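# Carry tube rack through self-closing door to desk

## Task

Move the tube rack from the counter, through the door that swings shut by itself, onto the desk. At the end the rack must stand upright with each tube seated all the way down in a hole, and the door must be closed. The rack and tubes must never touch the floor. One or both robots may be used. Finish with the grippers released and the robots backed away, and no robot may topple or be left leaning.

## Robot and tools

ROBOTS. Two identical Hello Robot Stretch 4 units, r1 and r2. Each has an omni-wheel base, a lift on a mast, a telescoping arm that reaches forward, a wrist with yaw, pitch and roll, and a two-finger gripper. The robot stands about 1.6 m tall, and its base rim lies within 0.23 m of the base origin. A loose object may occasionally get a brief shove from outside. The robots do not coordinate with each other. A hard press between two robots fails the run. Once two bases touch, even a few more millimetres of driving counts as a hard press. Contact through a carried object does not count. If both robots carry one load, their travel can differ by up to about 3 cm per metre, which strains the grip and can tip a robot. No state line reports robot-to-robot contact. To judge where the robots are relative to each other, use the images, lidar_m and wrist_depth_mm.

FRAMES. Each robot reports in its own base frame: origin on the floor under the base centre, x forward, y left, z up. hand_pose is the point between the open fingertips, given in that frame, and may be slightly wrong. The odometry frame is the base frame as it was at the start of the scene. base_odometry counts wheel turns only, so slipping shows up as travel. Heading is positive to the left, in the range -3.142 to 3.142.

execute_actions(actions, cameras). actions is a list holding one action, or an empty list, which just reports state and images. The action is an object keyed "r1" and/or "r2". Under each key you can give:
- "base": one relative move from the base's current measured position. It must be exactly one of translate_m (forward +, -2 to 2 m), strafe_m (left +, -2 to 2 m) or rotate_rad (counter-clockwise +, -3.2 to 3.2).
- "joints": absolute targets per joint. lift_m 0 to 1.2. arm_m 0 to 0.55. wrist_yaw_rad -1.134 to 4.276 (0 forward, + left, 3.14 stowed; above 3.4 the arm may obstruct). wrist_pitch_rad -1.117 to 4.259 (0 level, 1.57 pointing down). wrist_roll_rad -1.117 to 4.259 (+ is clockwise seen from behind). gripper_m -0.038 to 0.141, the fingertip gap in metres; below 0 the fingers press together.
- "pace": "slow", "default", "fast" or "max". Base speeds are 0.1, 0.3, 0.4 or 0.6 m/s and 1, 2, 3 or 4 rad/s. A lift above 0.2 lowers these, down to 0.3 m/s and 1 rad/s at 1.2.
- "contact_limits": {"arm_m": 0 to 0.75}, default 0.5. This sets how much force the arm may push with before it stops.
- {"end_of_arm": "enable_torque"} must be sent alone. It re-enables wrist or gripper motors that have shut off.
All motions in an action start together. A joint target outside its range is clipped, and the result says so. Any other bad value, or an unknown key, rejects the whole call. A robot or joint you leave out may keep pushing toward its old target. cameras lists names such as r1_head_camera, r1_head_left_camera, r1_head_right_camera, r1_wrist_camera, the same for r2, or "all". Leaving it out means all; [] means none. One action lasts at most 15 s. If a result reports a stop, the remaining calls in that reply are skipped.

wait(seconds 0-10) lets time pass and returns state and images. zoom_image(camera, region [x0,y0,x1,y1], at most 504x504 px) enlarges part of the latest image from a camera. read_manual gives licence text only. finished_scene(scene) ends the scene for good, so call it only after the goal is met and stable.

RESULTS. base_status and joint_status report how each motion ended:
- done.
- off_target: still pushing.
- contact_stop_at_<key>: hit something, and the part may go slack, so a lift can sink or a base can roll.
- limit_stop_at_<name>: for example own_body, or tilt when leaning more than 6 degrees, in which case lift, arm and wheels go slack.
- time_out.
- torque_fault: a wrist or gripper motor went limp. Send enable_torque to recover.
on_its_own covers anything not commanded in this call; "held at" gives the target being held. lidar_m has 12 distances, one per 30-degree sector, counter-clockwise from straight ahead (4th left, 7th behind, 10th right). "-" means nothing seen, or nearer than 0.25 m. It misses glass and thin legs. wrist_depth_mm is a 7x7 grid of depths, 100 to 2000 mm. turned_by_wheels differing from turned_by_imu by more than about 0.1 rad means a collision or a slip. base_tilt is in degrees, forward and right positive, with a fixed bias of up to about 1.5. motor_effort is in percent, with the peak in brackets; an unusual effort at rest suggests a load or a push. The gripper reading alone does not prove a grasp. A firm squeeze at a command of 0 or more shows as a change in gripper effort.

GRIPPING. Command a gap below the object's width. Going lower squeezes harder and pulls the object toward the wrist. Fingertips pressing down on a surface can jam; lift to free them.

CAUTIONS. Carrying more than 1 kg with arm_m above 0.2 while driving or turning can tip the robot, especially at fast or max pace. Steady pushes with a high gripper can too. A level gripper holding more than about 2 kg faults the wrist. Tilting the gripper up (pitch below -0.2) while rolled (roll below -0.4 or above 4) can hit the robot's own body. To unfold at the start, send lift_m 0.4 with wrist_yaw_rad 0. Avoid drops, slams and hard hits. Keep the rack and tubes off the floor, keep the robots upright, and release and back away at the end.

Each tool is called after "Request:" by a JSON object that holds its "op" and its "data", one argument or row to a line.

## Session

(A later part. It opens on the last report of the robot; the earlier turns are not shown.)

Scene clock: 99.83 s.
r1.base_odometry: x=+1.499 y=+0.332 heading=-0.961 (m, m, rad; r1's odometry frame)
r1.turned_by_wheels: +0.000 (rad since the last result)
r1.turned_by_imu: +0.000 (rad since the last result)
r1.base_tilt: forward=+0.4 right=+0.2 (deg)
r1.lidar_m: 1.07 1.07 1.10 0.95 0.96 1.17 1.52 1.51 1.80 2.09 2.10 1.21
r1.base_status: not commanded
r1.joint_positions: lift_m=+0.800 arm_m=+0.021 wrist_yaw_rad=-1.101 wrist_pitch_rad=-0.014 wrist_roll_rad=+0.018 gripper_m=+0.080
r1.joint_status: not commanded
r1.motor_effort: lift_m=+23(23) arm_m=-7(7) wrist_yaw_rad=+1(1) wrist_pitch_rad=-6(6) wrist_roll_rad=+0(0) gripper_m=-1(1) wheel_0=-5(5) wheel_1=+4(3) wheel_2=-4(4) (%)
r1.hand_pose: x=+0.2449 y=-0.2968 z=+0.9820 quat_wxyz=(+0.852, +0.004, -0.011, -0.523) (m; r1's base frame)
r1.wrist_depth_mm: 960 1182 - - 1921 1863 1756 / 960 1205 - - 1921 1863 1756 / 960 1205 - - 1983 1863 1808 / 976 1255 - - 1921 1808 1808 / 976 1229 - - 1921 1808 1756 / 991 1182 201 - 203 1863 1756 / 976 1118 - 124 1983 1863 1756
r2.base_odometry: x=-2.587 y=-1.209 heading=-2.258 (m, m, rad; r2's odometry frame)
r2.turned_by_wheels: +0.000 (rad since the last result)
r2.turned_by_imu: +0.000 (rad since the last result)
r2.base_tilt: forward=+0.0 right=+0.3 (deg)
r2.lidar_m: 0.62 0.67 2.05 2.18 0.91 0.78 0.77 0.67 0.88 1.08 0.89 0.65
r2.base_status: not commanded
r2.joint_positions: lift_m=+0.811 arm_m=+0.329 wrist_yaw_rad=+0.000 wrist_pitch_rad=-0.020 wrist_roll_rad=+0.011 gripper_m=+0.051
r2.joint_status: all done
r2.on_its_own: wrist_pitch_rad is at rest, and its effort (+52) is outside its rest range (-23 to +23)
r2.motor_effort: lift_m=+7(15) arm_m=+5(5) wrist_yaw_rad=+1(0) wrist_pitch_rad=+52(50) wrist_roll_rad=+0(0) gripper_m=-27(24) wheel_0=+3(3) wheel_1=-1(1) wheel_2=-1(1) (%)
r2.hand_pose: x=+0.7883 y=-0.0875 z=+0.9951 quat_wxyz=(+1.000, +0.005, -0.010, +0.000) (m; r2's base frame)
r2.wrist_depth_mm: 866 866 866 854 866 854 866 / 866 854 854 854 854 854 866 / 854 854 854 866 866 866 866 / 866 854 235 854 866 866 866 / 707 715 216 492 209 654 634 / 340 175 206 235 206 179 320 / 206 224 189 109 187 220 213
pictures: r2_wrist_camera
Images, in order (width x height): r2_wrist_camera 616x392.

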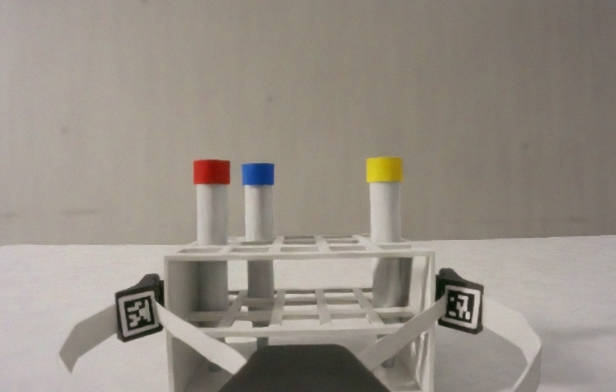

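Request:
{"op": "execute_actions", "data": {
  "actions": [
    {"r2":{"joints":{"lift_m":0.82,"gripper_m":0.141}}}
  ],
  "cameras": []
}}

Request:
{"op": "execute_actions", "data": {
  "actions": [
    {"r2":{"joints":{"arm_m":0.01}}}
  ],
  "cameras": ["r2_wrist_camera","r1_head_right_camera"]
}}

Request:
{"op": "wait", "data": {
  "seconds": 4
}}

Scene clock: 102.17 s.
r1.base_odometry: x=+1.499 y=+0.332 heading=-0.961 (m, m, rad; r1's odometry frame)
r1.turned_by_wheels: +0.000 (rad since the last result)
r1.turned_by_imu: +0.001 (rad since the last result)
r1.base_tilt: forward=+0.4 right=+0.2 (deg)
r1.lidar_m: 1.07 1.07 1.08 0.95 0.95 1.16 1.52 1.53 1.80 2.08 2.08 1.23
r1.base_status: not commanded
r1.joint_positions: lift_m=+0.800 arm_m=+0.021 wrist_yaw_rad=-1.101 wrist_pitch_rad=-0.014 wrist_roll_rad=+0.018 gripper_m=+0.080
r1.joint_status: not commanded
r1.motor_effort: lift_m=+23(23) arm_m=-6(7) wrist_yaw_rad=+1(1) wrist_pitch_rad=-7(5) wrist_roll_rad=+0(0) gripper_m=-2(0) wheel_0=-4(4) wheel_1=+3(3) wheel_2=-4(4) (%)
r1.hand_pose: x=+0.2449 y=-0.2968 z=+0.9820 quat_wxyz=(+0.852, +0.004, -0.011, -0.523) (m; r1's base frame)
r1.wrist_depth_mm: 1042 1366 - - 1983 1808 1708 / 1060 1397 - - 1983 1808 1863 / 1060 1308 - - 1921 1863 1808 / 1042 1366 - - 1863 1808 1808 / 1078 1336 - - 1983 1863 1756 / 1060 1336 199 - 202 1808 1756 / 1078 1281 - 124 1921 1863 1756
r2.base_odometry: x=-2.587 y=-1.209 heading=-2.258 (m, m, rad; r2's odometry frame)
r2.turned_by_wheels: +0.000 (rad since the last result)
r2.turned_by_imu: +0.000 (rad since the last result)
r2.base_tilt: forward=+0.1 right=+0.3 (deg)
r2.lidar_m: 0.63 0.67 2.05 2.18 0.91 0.69 0.66 0.65 0.87 1.08 0.88 0.66
r2.base_status: not commanded
r2.joint_positions: lift_m=+0.820 arm_m=+0.329 wrist_yaw_rad=+0.000 wrist_pitch_rad=+0.000 wrist_roll_rad=+0.011 gripper_m=+0.141
r2.joint_status: all done
r2.motor_effort: lift_m=+24(24) arm_m=+6(5) wrist_yaw_rad=+1(1) wrist_pitch_rad=-7(52) wrist_roll_rad=+1(0) gripper_m=+2(25) wheel_0=+3(3) wheel_1=-1(1) wheel_2=-1(1) (%)
r2.hand_pose: x=+0.7884 y=-0.0875 z=+0.9979 quat_wxyz=(+1.000, +0.005, +0.000, +0.000) (m; r2's base frame)
r2.wrist_depth_mm: 842 842 842 854 842 842 854 / 842 854 854 854 854 854 854 / 842 854 854 854 854 854 866 / 866 854 256 866 866 866 866 / 585 585 231 265 234 539 525 / 309 213 213 236 231 272 294 / 216 213 211 109 211 207 213
pictures: none
No camera images: the call's "cameras" was empty. Leave "cameras" out to get every camera's image.

Scene clock: 104.23 s.
r1.base_odometry: x=+1.499 y=+0.332 heading=-0.961 (m, m, rad; r1's odometry frame)
r1.turned_by_wheels: +0.000 (rad since the last result)
r1.turned_by_imu: +0.000 (rad since the last result)
r1.base_tilt: forward=+0.4 right=+0.2 (deg)
r1.lidar_m: 1.08 1.07 1.08 0.94 0.95 1.17 1.51 1.52 1.81 2.08 2.08 1.24
r1.base_status: not commanded
r1.joint_positions: lift_m=+0.800 arm_m=+0.021 wrist_yaw_rad=-1.101 wrist_pitch_rad=-0.014 wrist_roll_rad=+0.018 gripper_m=+0.080
r1.joint_status: not commanded
r1.motor_effort: lift_m=+22(23) arm_m=-7(7) wrist_yaw_rad=+1(1) wrist_pitch_rad=-6(6) wrist_roll_rad=+0(0) gripper_m=-3(2) wheel_0=-4(5) wheel_1=+3(3) wheel_2=-4(4) (%)
r1.hand_pose: x=+0.2449 y=-0.2968 z=+0.9820 quat_wxyz=(+0.852, +0.004, -0.011, -0.523) (m; r1's base frame)
r1.wrist_depth_mm: 1042 1366 - - 1983 1808 1756 / 1060 1430 - - 1983 1808 1808 / 1078 1336 - - 1921 1863 1756 / 1060 1366 - - 1921 1863 1708 / 1060 1336 - - 1983 1921 1756 / 1078 1336 200 - 202 1921 1808 / 1060 1281 - 125 1983 1808 1708
r2.base_odometry: x=-2.587 y=-1.209 heading=-2.258 (m, m, rad; r2's odometry frame)
r2.turned_by_wheels: +0.000 (rad since the last result)
r2.turned_by_imu: +0.000 (rad since the last result)
r2.base_tilt: forward=+0.0 right=+0.3 (deg)
r2.lidar_m: 0.61 0.66 2.07 2.19 0.90 0.69 0.66 0.66 0.87 1.08 0.88 0.66
r2.base_status: not commanded
r2.joint_positions: lift_m=+0.820 arm_m=+0.011 wrist_yaw_rad=+0.000 wrist_pitch_rad=+0.001 wrist_roll_rad=+0.011 gripper_m=+0.141
r2.joint_status: all done
r2.motor_effort: lift_m=+23(24) arm_m=-6(8) wrist_yaw_rad=+2(2) wrist_pitch_rad=-9(8) wrist_roll_rad=-1(0) gripper_m=+3(1) wheel_0=+3(3) wheel_1=-1(1) wheel_2=-1(1) (%)
r2.hand_pose: x=+0.4704 y=-0.0874 z=+0.9977 quat_wxyz=(+1.000, +0.005, +0.001, +0.000) (m; r2's base frame)
r2.wrist_depth_mm: 1138 1160 1160 1138 1160 1138 1138 / 1160 1160 1160 1138 1160 1160 1160 / 1160 1160 1160 1160 1182 1160 1160 / 1160 1182 1160 569 1160 1160 1182 / 597 597 597 535 574 549 535 / 732 213 397 399 402 402 1160 / 788 1182 1182 109 1182 1205 1182
pictures: r1_head_right_camera, r2_wrist_camera
Images, in order (width x height): r1_head_right_camera 420x672, r2_wrist_camera 616x392.

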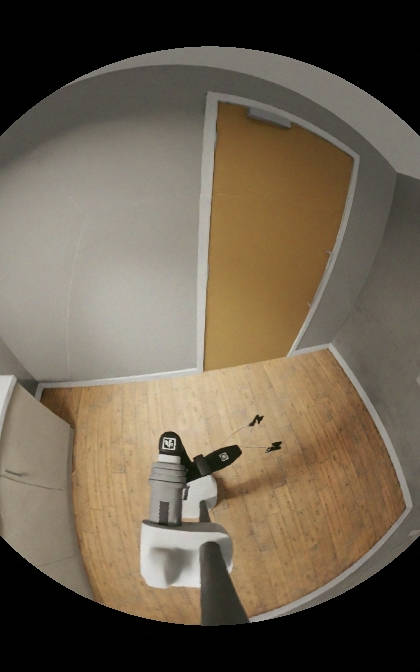

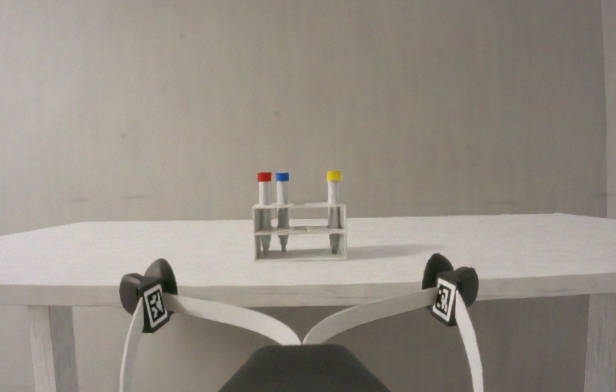

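Scene clock: 108.23 s.
r1.base_odometry: x=+1.499 y=+0.332 heading=-0.961 (m, m, rad; r1's odometry frame)
r1.turned_by_wheels: +0.000 (rad since the last result)
r1.turned_by_imu: +0.001 (rad since the last result)
r1.base_tilt: forward=+0.4 right=+0.2 (deg)
r1.lidar_m: 1.08 1.09 1.08 0.96 0.96 1.16 1.51 1.51 1.80 2.09 2.09 1.24
r1.base_status: not commanded
r1.joint_positions: lift_m=+0.800 arm_m=+0.021 wrist_yaw_rad=-1.101 wrist_pitch_rad=-0.014 wrist_roll_rad=+0.018 gripper_m=+0.080
r1.joint_status: not commanded
r1.motor_effort: lift_m=+23(23) arm_m=-7(7) wrist_yaw_rad=+1(1) wrist_pitch_rad=-7(6) wrist_roll_rad=-1(0) gripper_m=-1(2) wheel_0=-4(5) wheel_1=+3(3) wheel_2=-4(4) (%)
r1.hand_pose: x=+0.2449 y=-0.2968 z=+0.9820 quat_wxyz=(+0.852, +0.004, -0.011, -0.523) (m; r1's base frame)
r1.wrist_depth_mm: 1060 1366 - - 1983 1863 1756 / 1060 1397 - - 1921 1863 1756 / 1060 1336 - - 1921 1921 1808 / 1078 1336 - - 1983 1808 1808 / 1078 1336 - - 1983 1808 1756 / 1078 1366 200 - 202 1863 1808 / 1078 1281 - 124 1983 1863 1808
r2.base_odometry: x=-2.587 y=-1.209 heading=-2.258 (m, m, rad; r2's odometry frame)
r2.turned_by_wheels: +0.000 (rad since the last result)
r2.turned_by_imu: +0.001 (rad since the last result)
r2.base_tilt: forward=+0.0 right=+0.3 (deg)
r2.lidar_m: 0.62 0.66 2.05 2.20 0.91 0.69 0.66 0.67 0.86 1.08 0.89 0.65
r2.base_status: not commanded
r2.joint_positions: lift_m=+0.820 arm_m=+0.011 wrist_yaw_rad=+0.000 wrist_pitch_rad=+0.001 wrist_roll_rad=+0.011 gripper_m=+0.141
r2.joint_status: all done
r2.motor_effort: lift_m=+24(24) arm_m=-5(8) wrist_yaw_rad=+0(2) wrist_pitch_rad=-8(8) wrist_roll_rad=+0(0) gripper_m=+0(1) wheel_0=+3(3) wheel_1=-1(1) wheel_2=-1(1) (%)
r2.hand_pose: x=+0.4704 y=-0.0874 z=+0.9977 quat_wxyz=(+1.000, +0.005, +0.001, +0.000) (m; r2's base frame)
r2.wrist_depth_mm: 1138 1138 1160 1160 1138 1160 1160 / 1138 1138 1160 1160 1138 1160 1138 / 1160 1160 1160 1160 1160 1160 1182 / 1160 1160 1182 569 1160 1182 1160 / 597 597 597 539 569 554 535 / 732 213 397 399 399 402 1182 / 788 1182 1182 109 1160 1182 1182
wait: 4.00 s; at rest by 0.27 s
pictures: r1_head_camera, r1_head_left_camera, r1_head_right_camera, r1_wrist_camera, r2_head_camera, r2_head_left_camera, r2_head_right_camera, r2_wrist_camera
Images, in order (width x height): r1_head_camera 420x560, r1_head_left_camera 420x672, r1_head_right_camera 420x672, r1_wrist_camera 616x392, r2_head_camera 420x560, r2_head_left_camera 420x672, r2_head_right_camera 420x672, r2_wrist_camera 616x392.

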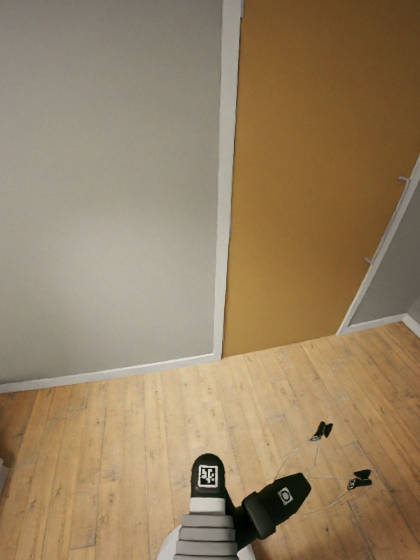

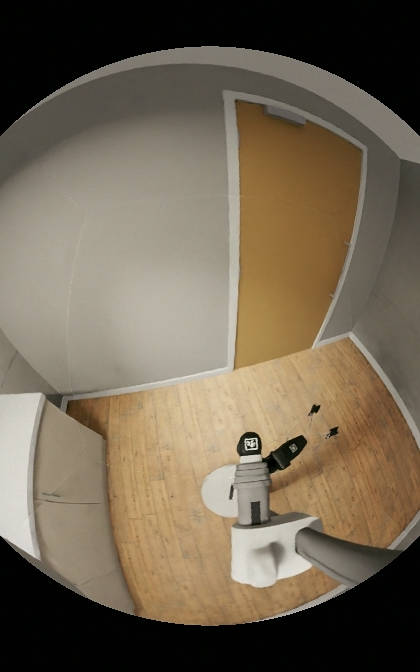

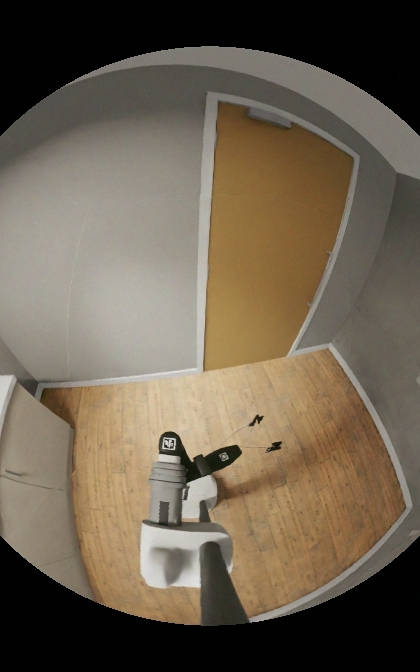

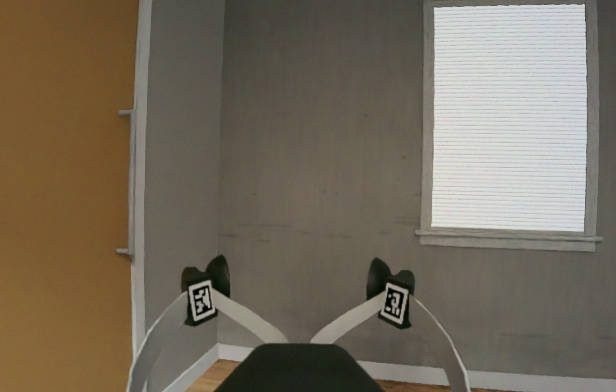

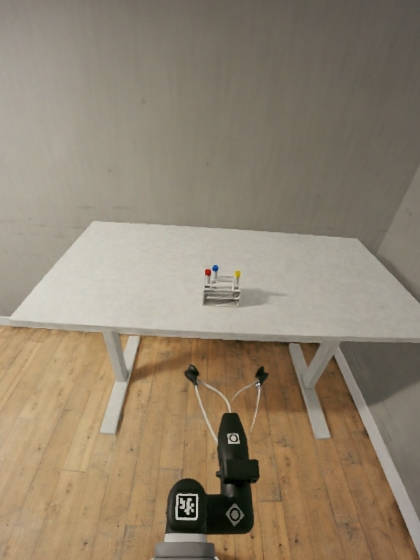

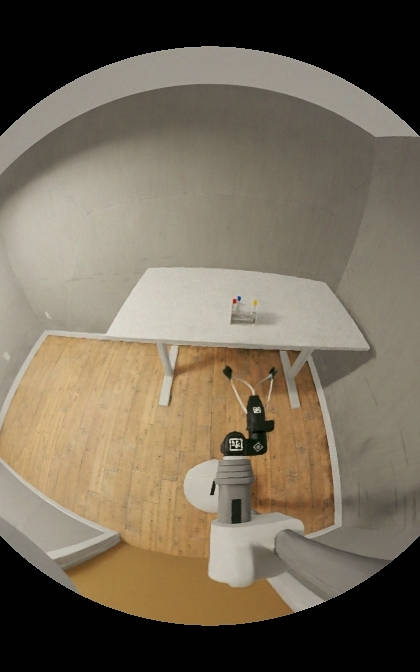

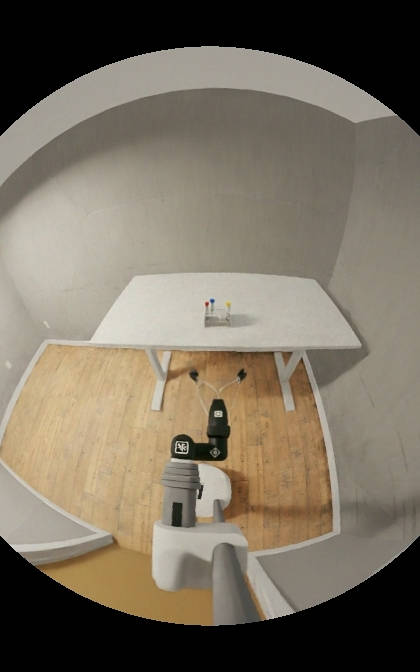

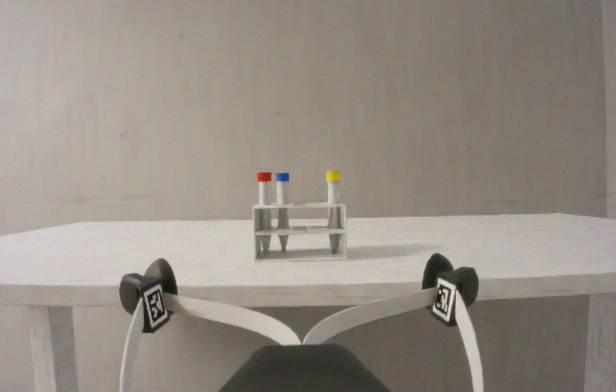

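Request:
{"op": "finished_scene", "data": {
  "scene": 1
}}

The scene is finished: the task was done.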